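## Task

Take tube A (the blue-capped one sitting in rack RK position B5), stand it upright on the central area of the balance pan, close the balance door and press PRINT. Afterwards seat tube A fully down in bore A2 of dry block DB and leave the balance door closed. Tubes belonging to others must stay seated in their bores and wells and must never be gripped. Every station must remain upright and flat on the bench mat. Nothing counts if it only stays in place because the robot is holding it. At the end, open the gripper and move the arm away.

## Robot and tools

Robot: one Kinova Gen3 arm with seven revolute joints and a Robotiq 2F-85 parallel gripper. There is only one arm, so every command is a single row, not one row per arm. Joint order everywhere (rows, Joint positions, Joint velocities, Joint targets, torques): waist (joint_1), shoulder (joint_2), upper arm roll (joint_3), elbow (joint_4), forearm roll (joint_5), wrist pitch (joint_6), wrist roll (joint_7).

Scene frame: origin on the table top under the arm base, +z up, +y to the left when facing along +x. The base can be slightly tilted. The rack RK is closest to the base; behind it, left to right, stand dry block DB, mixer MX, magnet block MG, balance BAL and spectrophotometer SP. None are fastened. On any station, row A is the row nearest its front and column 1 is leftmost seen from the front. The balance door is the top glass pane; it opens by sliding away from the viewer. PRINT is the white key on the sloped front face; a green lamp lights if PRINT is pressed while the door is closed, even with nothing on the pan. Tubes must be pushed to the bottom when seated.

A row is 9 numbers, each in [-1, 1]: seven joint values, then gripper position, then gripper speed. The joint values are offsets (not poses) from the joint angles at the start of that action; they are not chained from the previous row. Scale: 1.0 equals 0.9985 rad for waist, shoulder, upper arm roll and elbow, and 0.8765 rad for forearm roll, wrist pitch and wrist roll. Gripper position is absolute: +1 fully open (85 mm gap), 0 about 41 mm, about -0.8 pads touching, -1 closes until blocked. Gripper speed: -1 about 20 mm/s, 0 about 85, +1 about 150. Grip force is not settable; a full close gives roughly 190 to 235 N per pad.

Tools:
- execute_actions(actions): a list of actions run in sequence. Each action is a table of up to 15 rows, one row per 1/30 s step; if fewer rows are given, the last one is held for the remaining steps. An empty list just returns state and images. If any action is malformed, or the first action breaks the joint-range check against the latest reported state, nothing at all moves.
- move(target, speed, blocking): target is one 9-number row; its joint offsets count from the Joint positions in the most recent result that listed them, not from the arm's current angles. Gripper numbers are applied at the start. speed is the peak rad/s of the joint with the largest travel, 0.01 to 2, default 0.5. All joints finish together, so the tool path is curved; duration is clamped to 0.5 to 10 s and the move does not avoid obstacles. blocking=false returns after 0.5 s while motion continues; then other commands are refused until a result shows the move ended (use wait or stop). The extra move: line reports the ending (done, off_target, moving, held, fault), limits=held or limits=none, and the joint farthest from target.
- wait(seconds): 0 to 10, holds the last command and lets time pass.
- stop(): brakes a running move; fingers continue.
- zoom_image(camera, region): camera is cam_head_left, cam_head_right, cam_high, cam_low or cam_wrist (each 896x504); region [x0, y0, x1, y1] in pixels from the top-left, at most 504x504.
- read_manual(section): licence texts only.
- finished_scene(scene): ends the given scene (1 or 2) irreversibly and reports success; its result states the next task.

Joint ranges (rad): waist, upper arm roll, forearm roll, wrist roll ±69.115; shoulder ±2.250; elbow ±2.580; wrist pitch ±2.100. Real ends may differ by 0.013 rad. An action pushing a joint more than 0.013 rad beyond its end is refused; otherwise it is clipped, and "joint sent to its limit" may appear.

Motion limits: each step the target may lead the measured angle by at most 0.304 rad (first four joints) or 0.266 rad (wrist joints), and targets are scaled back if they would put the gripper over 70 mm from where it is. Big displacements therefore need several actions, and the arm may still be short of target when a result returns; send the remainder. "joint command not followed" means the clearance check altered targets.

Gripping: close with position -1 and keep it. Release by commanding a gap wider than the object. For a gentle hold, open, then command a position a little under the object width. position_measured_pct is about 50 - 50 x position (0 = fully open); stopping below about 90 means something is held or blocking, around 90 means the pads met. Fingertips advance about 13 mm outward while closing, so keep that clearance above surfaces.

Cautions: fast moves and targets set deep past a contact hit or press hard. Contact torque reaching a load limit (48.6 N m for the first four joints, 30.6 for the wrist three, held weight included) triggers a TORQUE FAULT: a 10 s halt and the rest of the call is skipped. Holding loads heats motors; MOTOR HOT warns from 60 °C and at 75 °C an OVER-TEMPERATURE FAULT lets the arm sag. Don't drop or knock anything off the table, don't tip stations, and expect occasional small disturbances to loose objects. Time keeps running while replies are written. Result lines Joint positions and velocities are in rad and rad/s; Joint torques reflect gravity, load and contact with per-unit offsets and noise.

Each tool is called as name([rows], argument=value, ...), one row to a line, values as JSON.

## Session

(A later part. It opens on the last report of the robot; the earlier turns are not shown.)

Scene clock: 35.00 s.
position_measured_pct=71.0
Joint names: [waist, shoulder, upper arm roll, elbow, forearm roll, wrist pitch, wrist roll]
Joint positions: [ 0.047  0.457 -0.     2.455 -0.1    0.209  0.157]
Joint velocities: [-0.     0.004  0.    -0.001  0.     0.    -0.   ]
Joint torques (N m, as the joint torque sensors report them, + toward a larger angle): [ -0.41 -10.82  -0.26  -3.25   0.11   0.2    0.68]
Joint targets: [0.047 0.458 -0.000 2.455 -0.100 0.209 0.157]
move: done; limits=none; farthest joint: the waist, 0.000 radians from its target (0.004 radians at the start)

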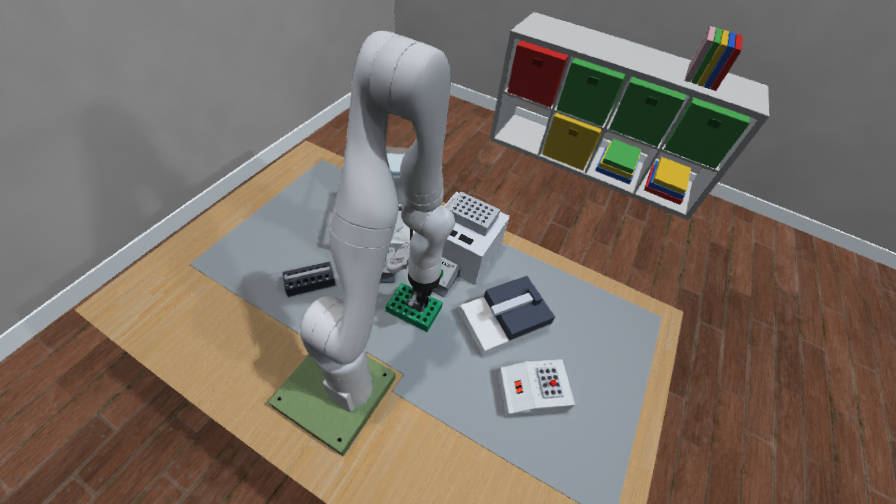

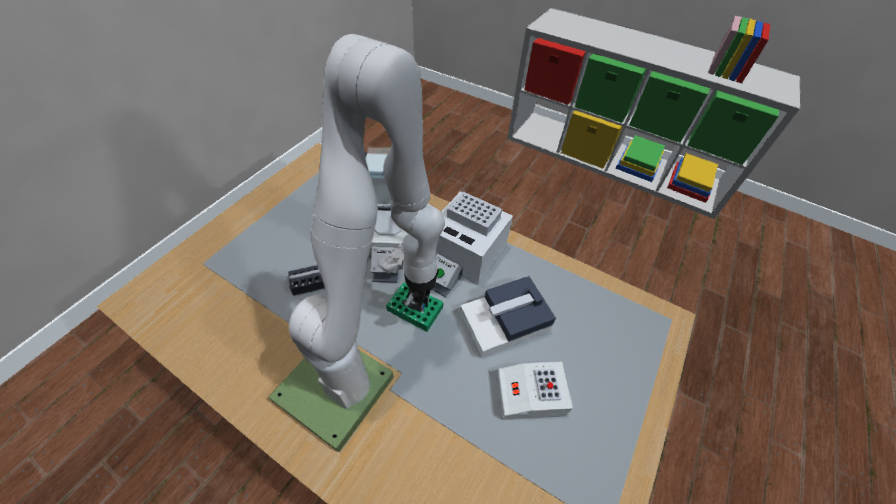

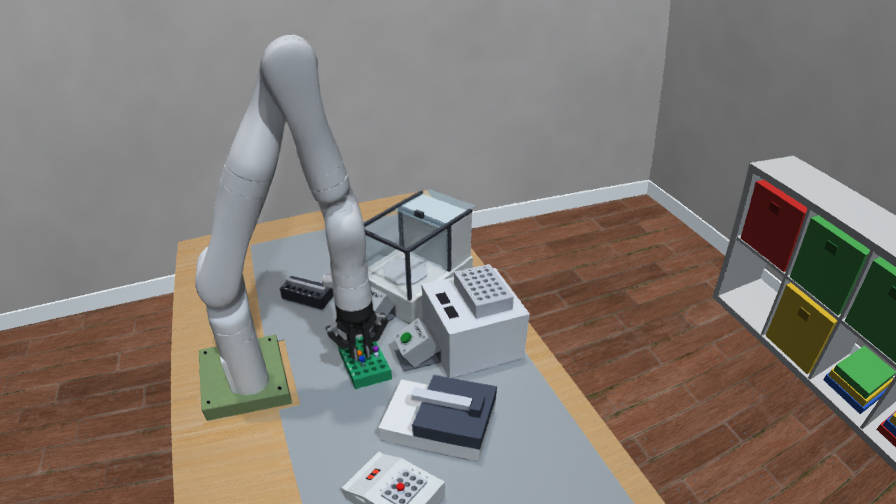

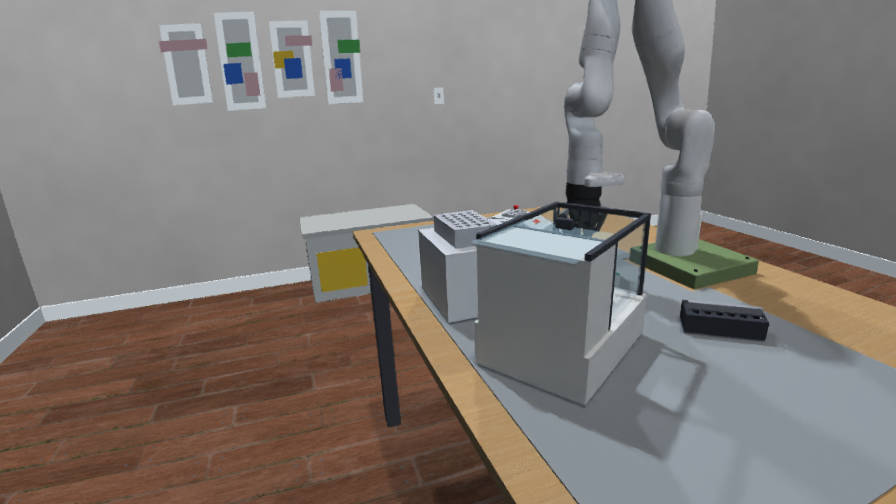

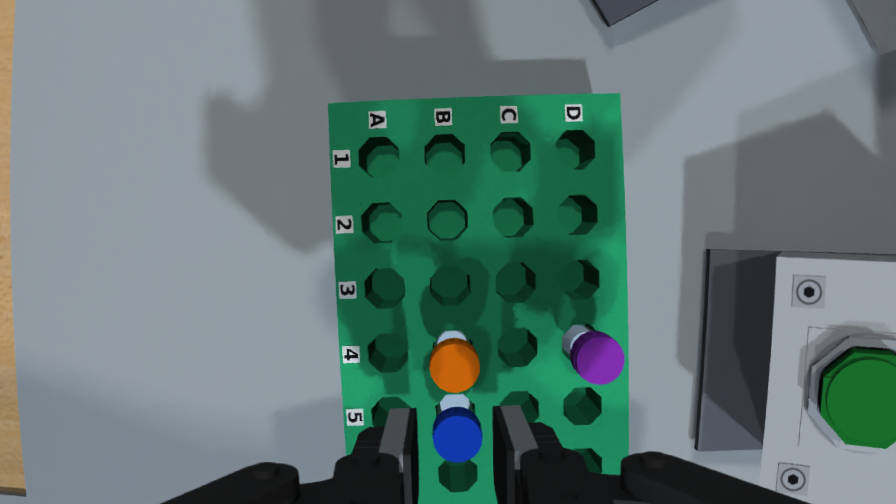

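move(target=[0.002,0.058,0,0.011,-0.057,-0.078,0.0599,-0.42,0.5], speed=0.15)

move(target=[0,0,0,0,0,0,0,-0.64,-0.6])

Scene clock: 36.27 s.
position_measured_pct=71.0
Joint names: [waist, shoulder, upper arm roll, elbow, forearm roll, wrist pitch, wrist roll]
Joint positions: [ 0.049  0.515 -0.     2.466 -0.15   0.14   0.209]
Joint velocities: [ 0.002  0.004  0.    -0.    -0.     0.    -0.   ]
Joint torques (N m, as the joint torque sensors report them, + toward a larger angle): [ -0.03 -11.53  -0.29  -1.97   0.14   0.19   0.56]
Joint targets: [0.049 0.515 -0.000 2.466 -0.150 0.140 0.209]
move: done; limits=none; farthest joint: the waist, 0.000 radians from its target (0.002 radians at the start)

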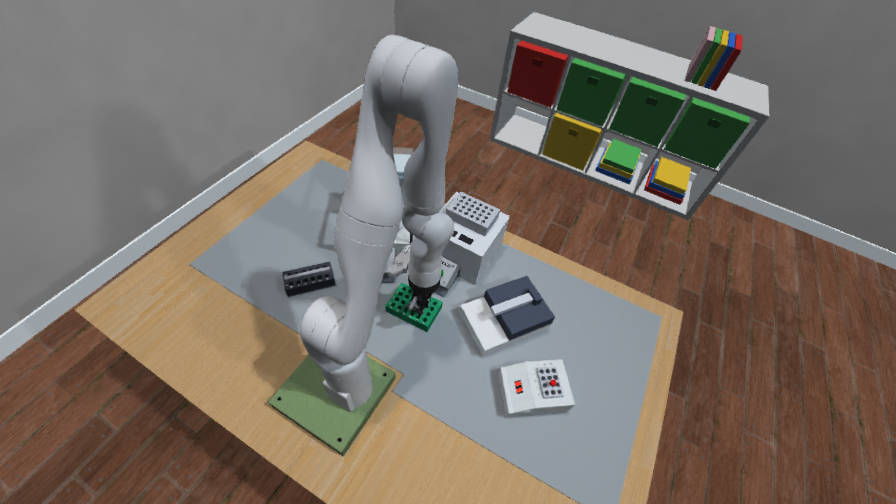

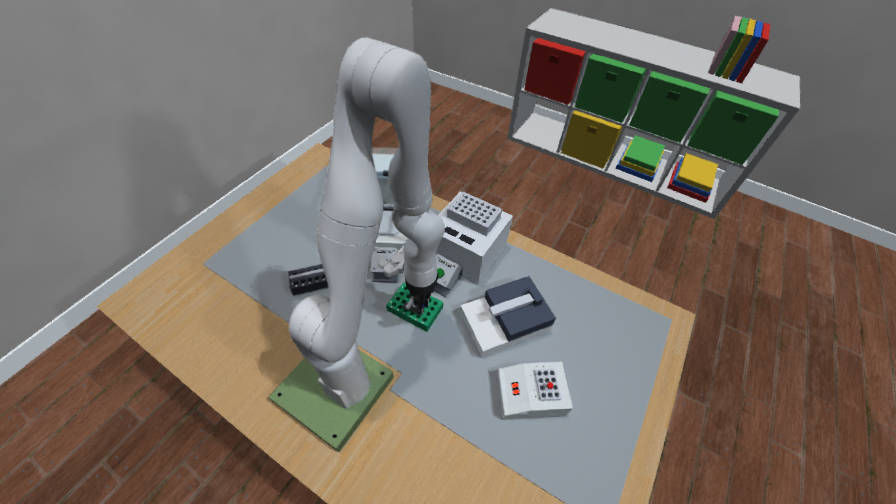

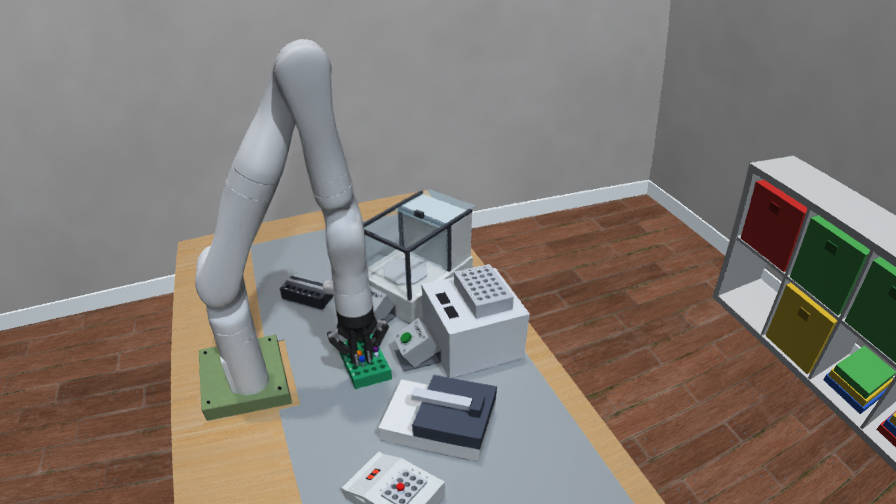

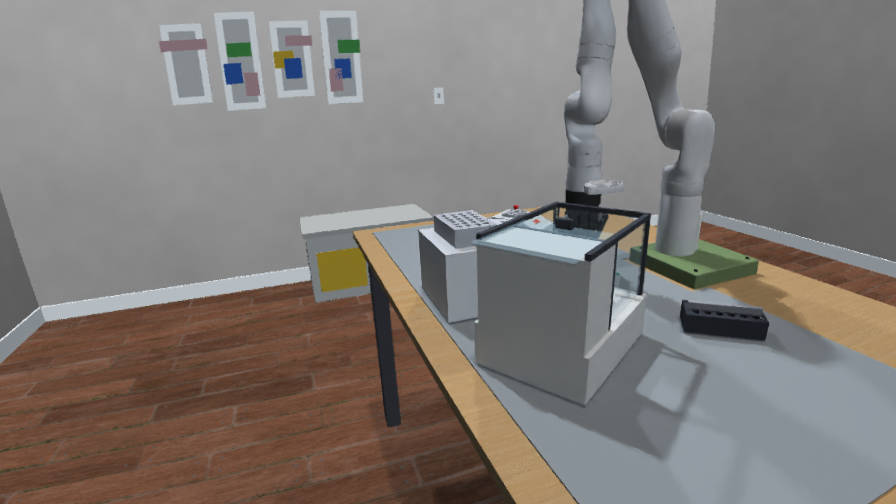

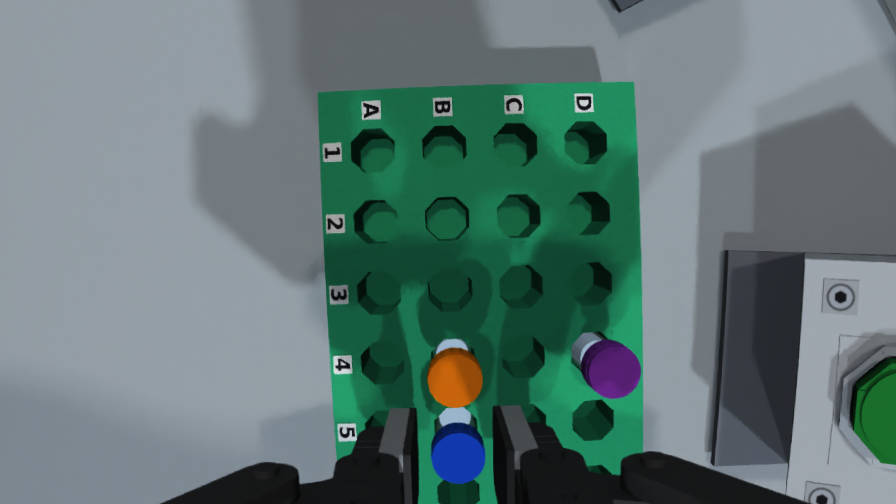

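Scene clock: 36.77 s.
position_measured_pct=80.2
Joint names: [waist, shoulder, upper arm roll, elbow, forearm roll, wrist pitch, wrist roll]
Joint positions: [ 0.049  0.515 -0.     2.466 -0.15   0.14   0.209]
Joint velocities: [-0.    -0.     0.     0.     0.001  0.002  0.   ]
Joint torques (N m, as the joint torque sensors report them, + toward a larger angle): [  0.03 -11.47  -0.21  -2.68   0.27   0.36   0.43]
Joint targets: [0.049 0.515 -0.000 2.466 -0.150 0.140 0.209]
move: done; limits=none; farthest joint: the waist, 0.000 radians from its target (0.000 radians at the start)

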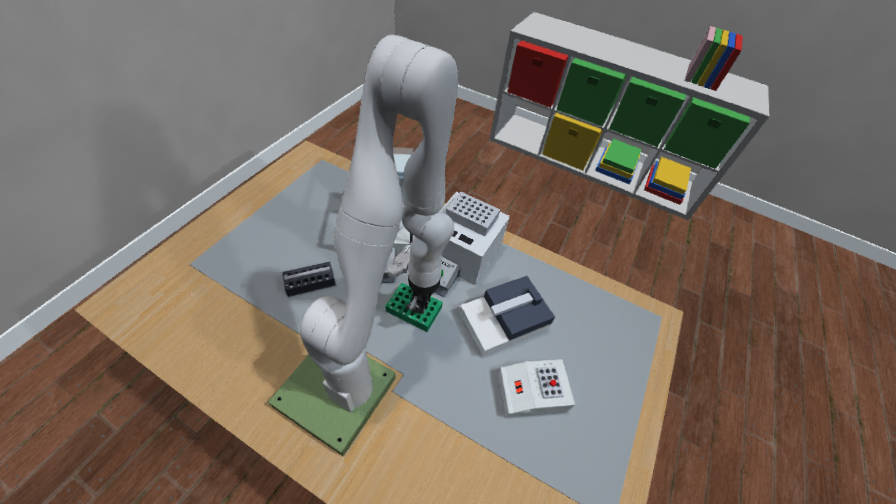

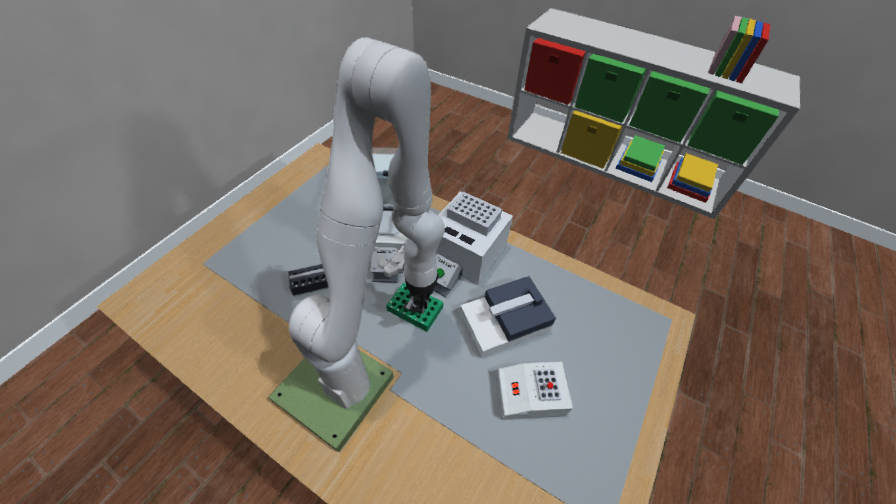

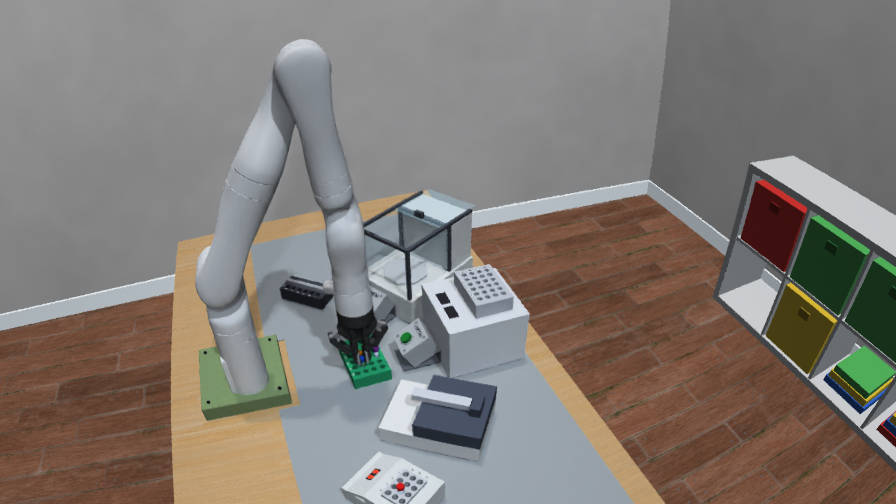

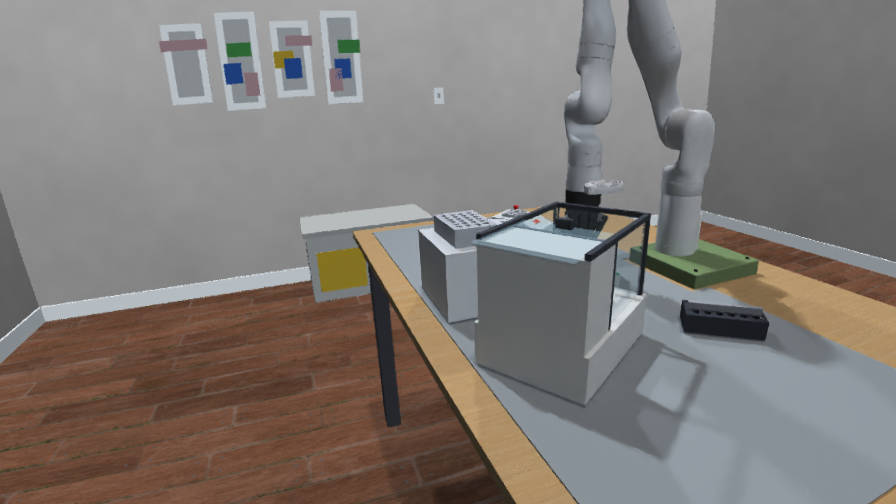

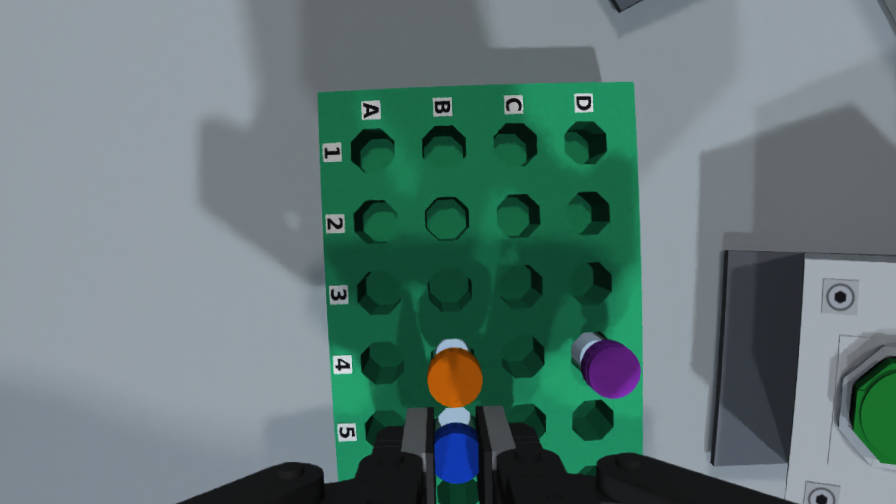

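move(target=[0.001,-0.058,0,-0.011,0.057,0.078,-0.056,-0.64,-0.6], speed=0.15)

move(target=[0.003,-0.12,0,-0.033,0.048,0.174,-0.046,-0.64,-0.6], speed=0.3)

Scene clock: 40.43 s.
position_measured_pct=80.2
Joint names: [waist, shoulder, upper arm roll, elbow, forearm roll, wrist pitch, wrist roll]
Joint positions: [ 0.05   0.457 -0.     2.455 -0.1    0.209  0.16 ]
Joint velocities: [-0.    -0.002  0.     0.001 -0.001  0.001  0.   ]
Joint torques (N m, as the joint torque sensors report them, + toward a larger angle): [  0.02 -11.22  -0.14  -2.44   0.33   0.3    0.61]
Joint targets: [0.050 0.457 -0.000 2.455 -0.100 0.209 0.160]
move: done; limits=none; farthest joint: the waist, 0.000 radians from its target (0.001 radians at the start)

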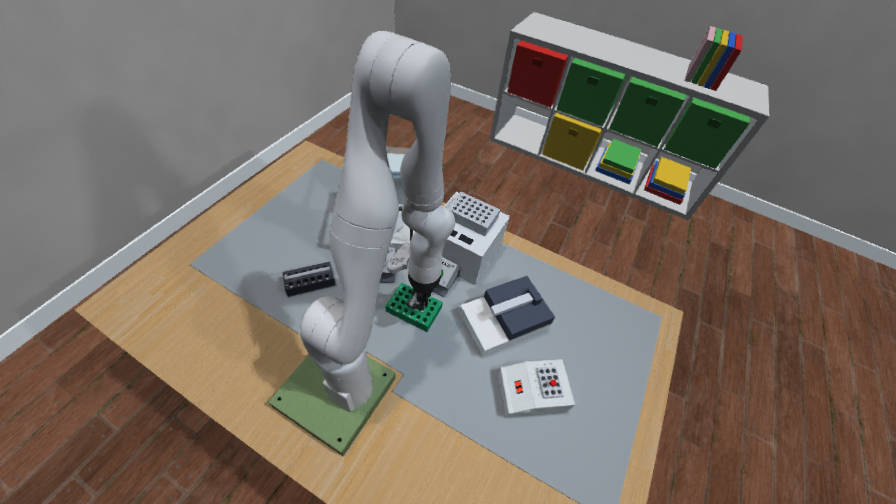

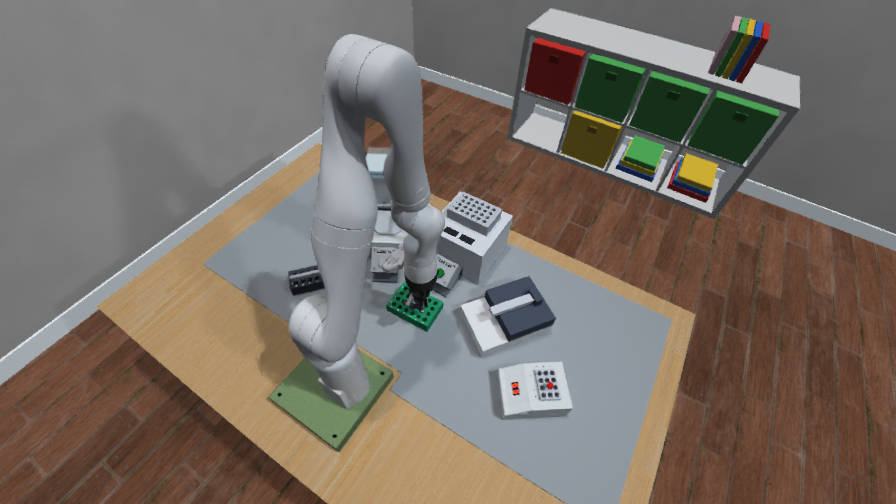

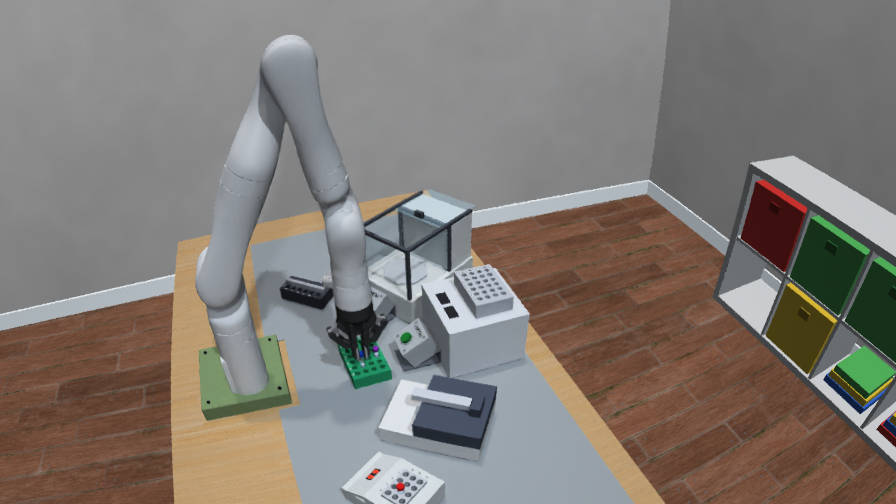

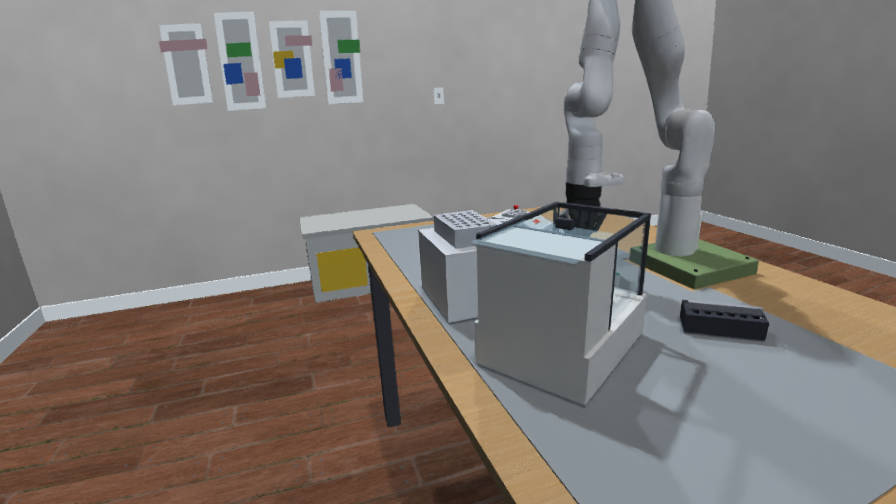

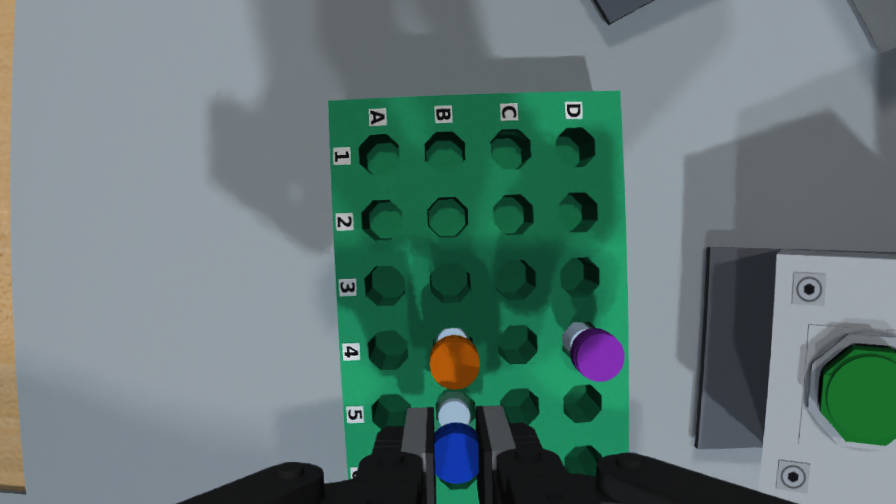

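Scene clock: 41.37 s.
position_measured_pct=80.2
Joint names: [waist, shoulder, upper arm roll, elbow, forearm roll, wrist pitch, wrist roll]
Joint positions: [ 0.053  0.338 -0.     2.422 -0.058  0.361  0.12 ]
Joint velocities: [ 0.001 -0.002  0.     0.    -0.001 -0.002 -0.   ]
Joint torques (N m, as the joint torque sensors report them, + toward a larger angle): [ -0.42 -10.04  -0.48  -4.36   0.13   0.26   0.55]
Joint targets: [0.053 0.337 -0.000 2.422 -0.058 0.361 0.120]
move: done; limits=none; farthest joint: the shoulder, 0.001 radians from its target (0.120 radians at the start)

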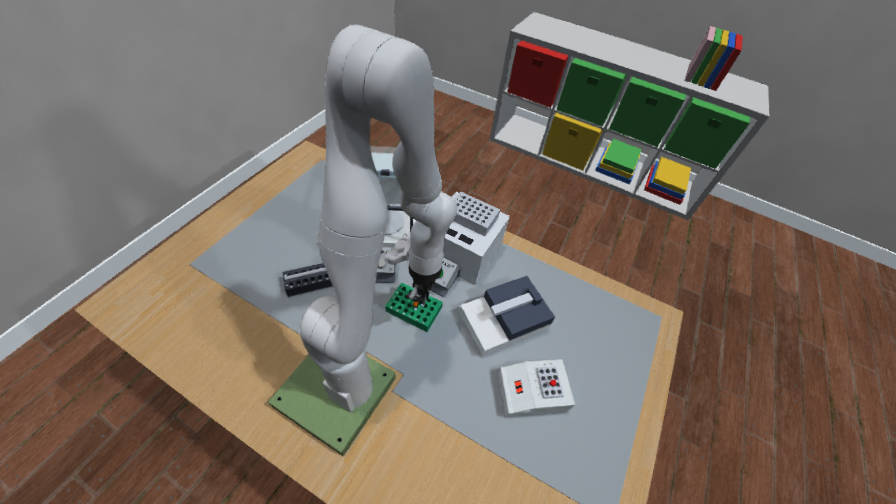

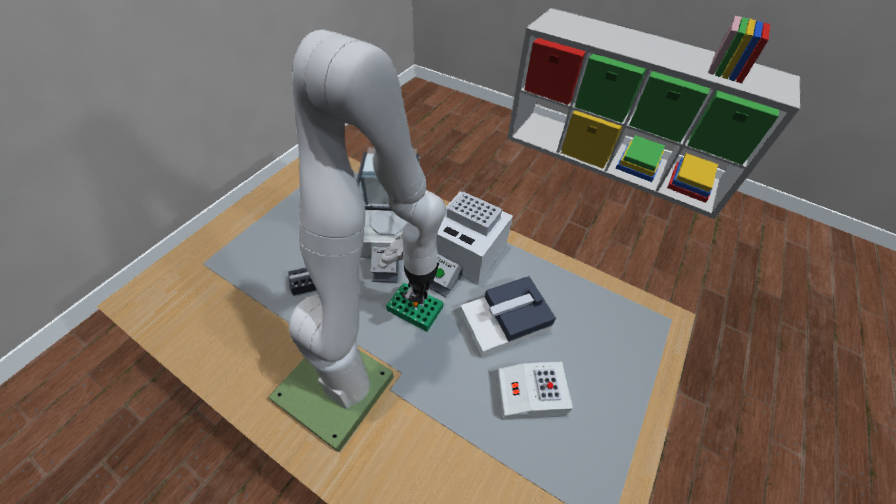

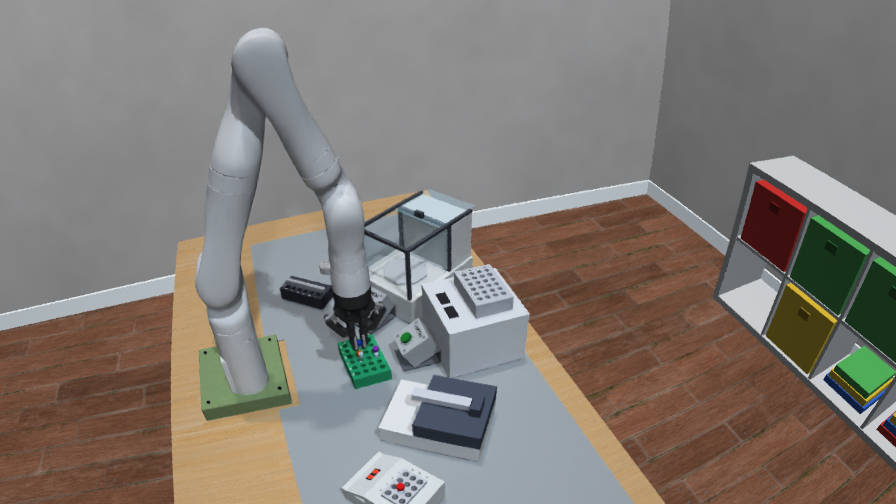

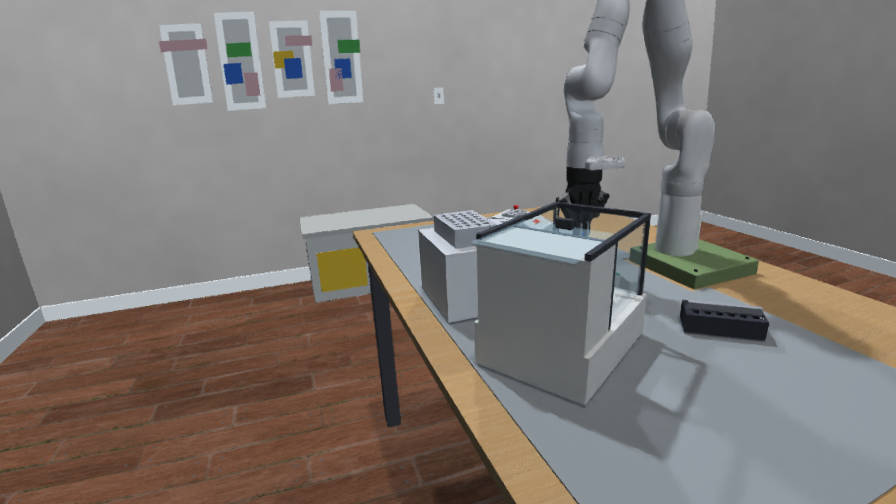

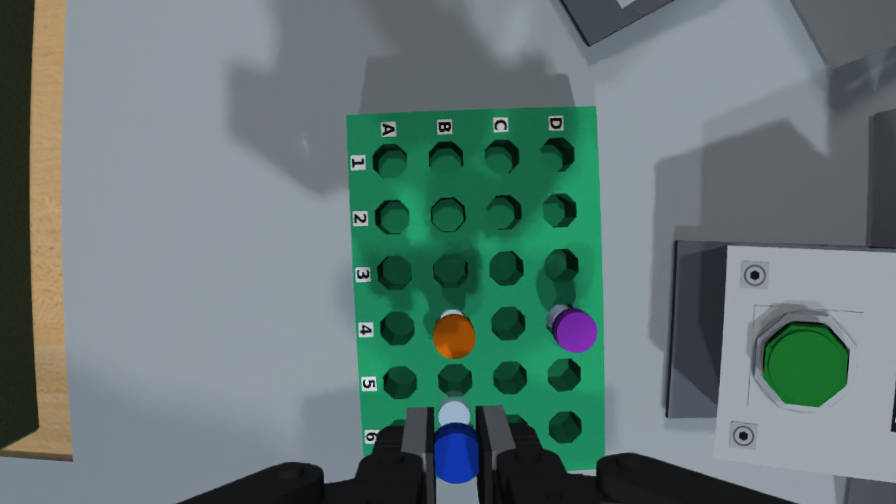

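move(target=[-0.2734,-0.3107,0,-0.4696,0.0468,0.8839,0.89,-0.64,-0.6], speed=0.9)

move(target=[-0.2646,0.3965,0,-0.5221,0.0026,0.1408,0.8003,-0.64,-0.6], speed=0.85)

Scene clock: 43.33 s.
position_measured_pct=80.2
Joint names: [waist, shoulder, upper arm roll, elbow, forearm roll, wrist pitch, wrist roll]
Joint positions: [-0.22   0.028 -0.     1.953 -0.017  1.136  0.9  ]
Joint velocities: [-0.003 -0.003  0.     0.    -0.    -0.     0.   ]
Joint torques (N m, as the joint torque sensors report them, + toward a larger angle): [-0.91 -9.32 -0.26 -9.12  0.    0.18  0.28]
Joint targets: [-0.220 0.027 -0.000 1.953 -0.017 1.136 0.900]
move: done; limits=none; farthest joint: the waist, 0.000 radians from its target (0.273 radians at the start)

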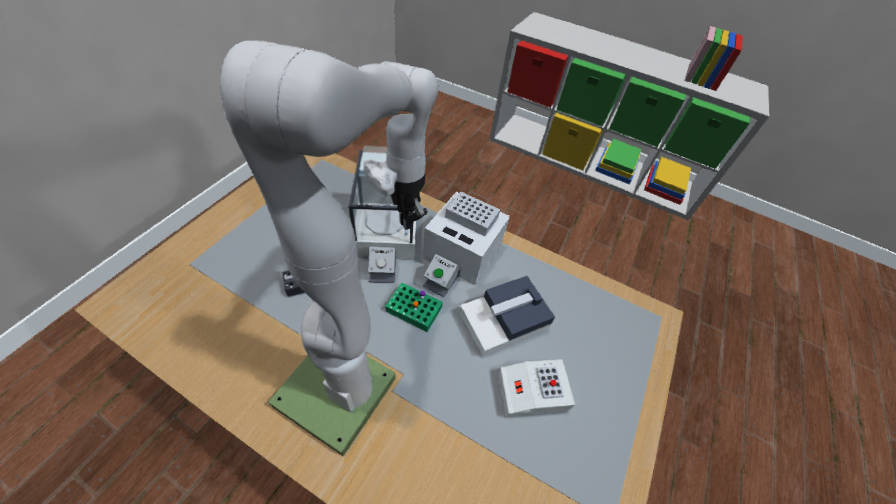

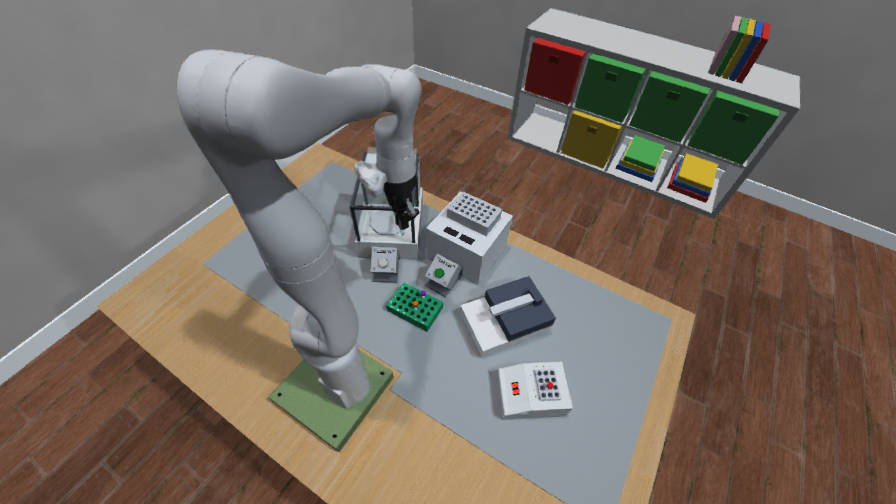

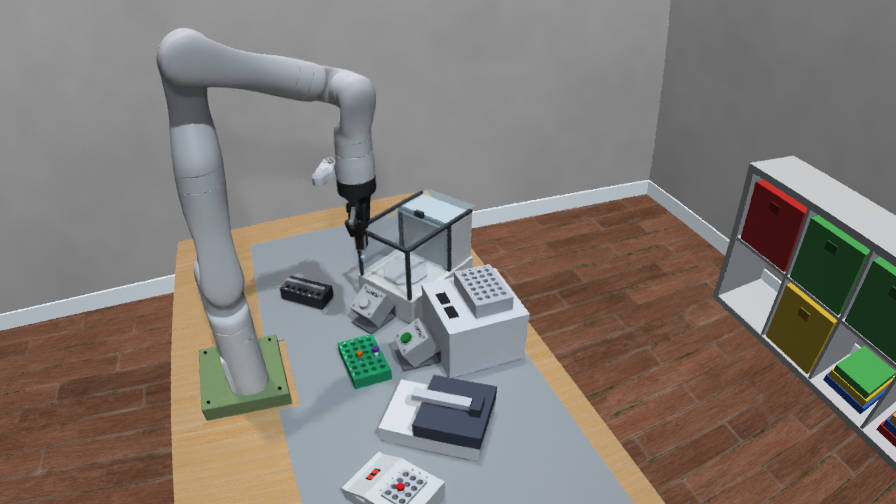

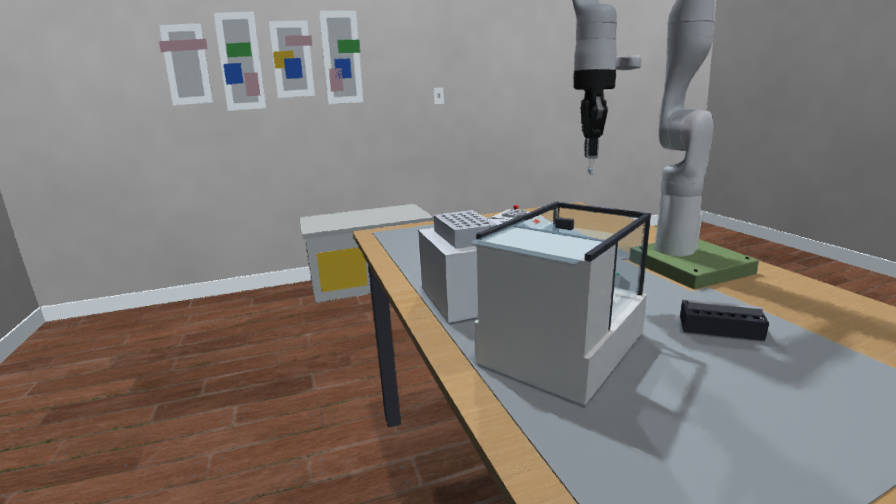

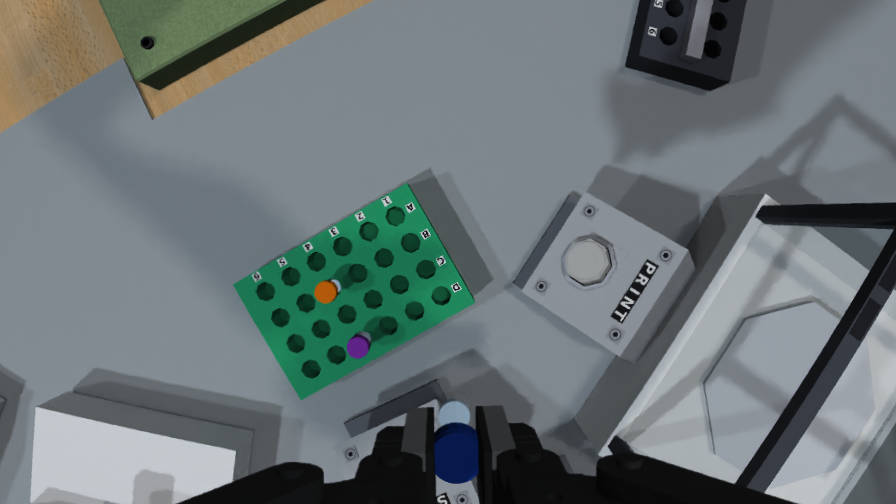

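Scene clock: 44.77 s.
position_measured_pct=80.2
Joint names: [waist, shoulder, upper arm roll, elbow, forearm roll, wrist pitch, wrist roll]
Joint positions: [-0.484  0.423 -0.     1.432 -0.015  1.259  1.602]
Joint velocities: [-0.001  0.002  0.    -0.001 -0.    -0.    -0.   ]
Joint torques (N m, as the joint torque sensors report them, + toward a larger angle): [ -0.33 -16.92  -0.48  -9.88   0.13   0.15   0.84]
Joint targets: [-0.484 0.424 -0.000 1.432 -0.015 1.259 1.602]
move: done; limits=none; farthest joint: the shoulder, 0.001 radians from its target (0.396 radians at the start)

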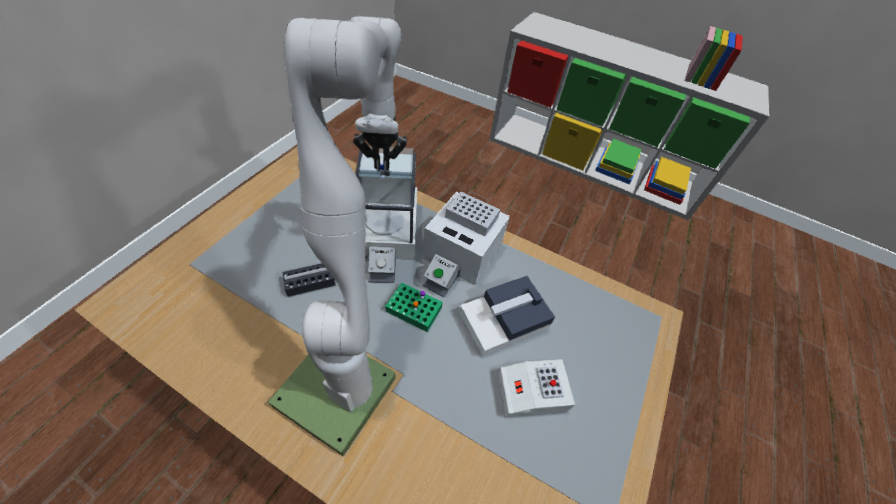

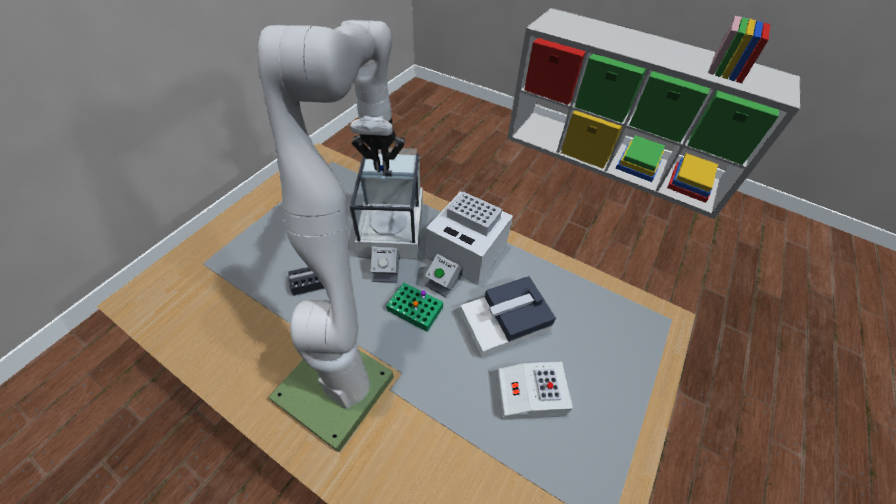

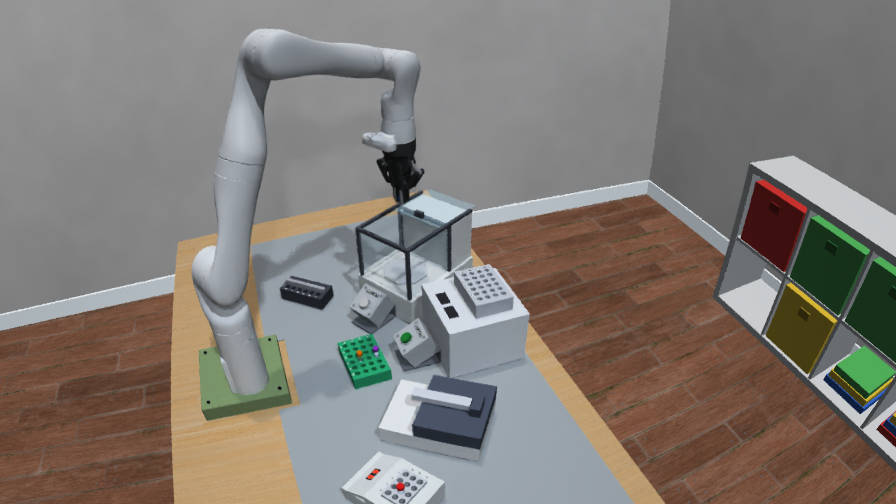

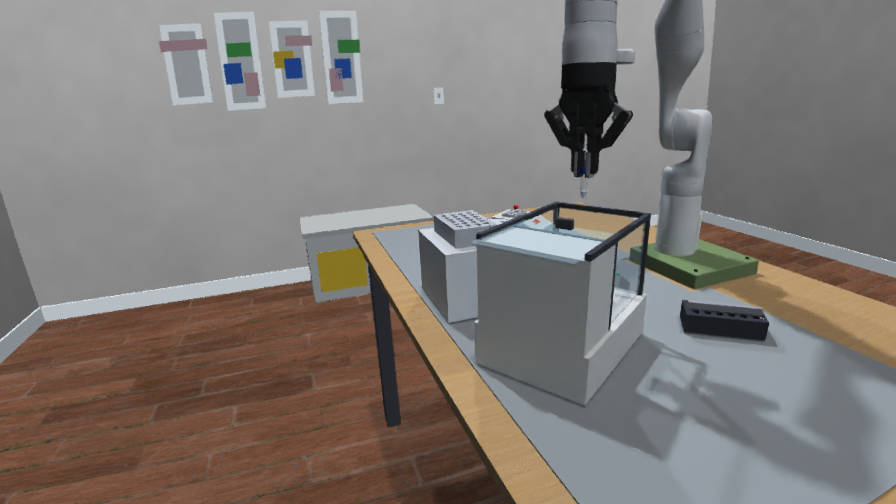

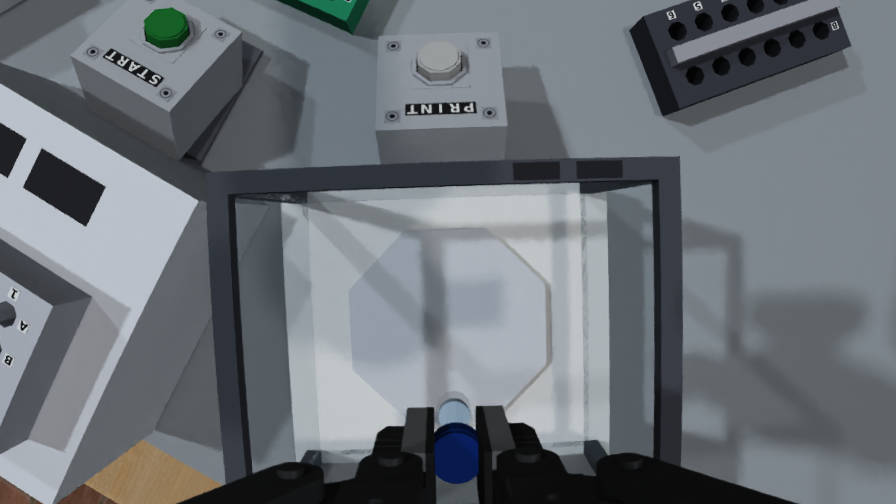

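zoom_image(camera="cam_low", region=[530, 90, 650, 210])

Region (530, 90, 650, 210) of cam_low's 896x504 image, scaled by 4.200, with more detail than that image has.

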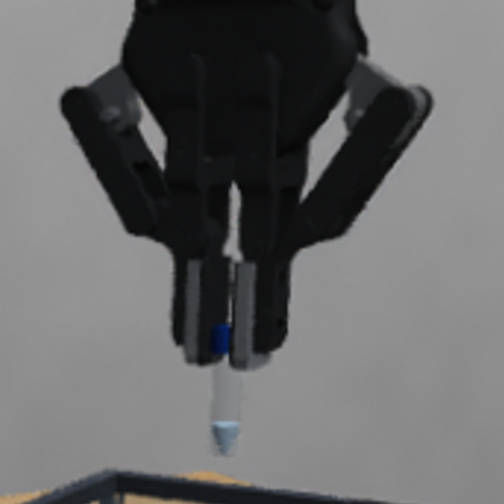

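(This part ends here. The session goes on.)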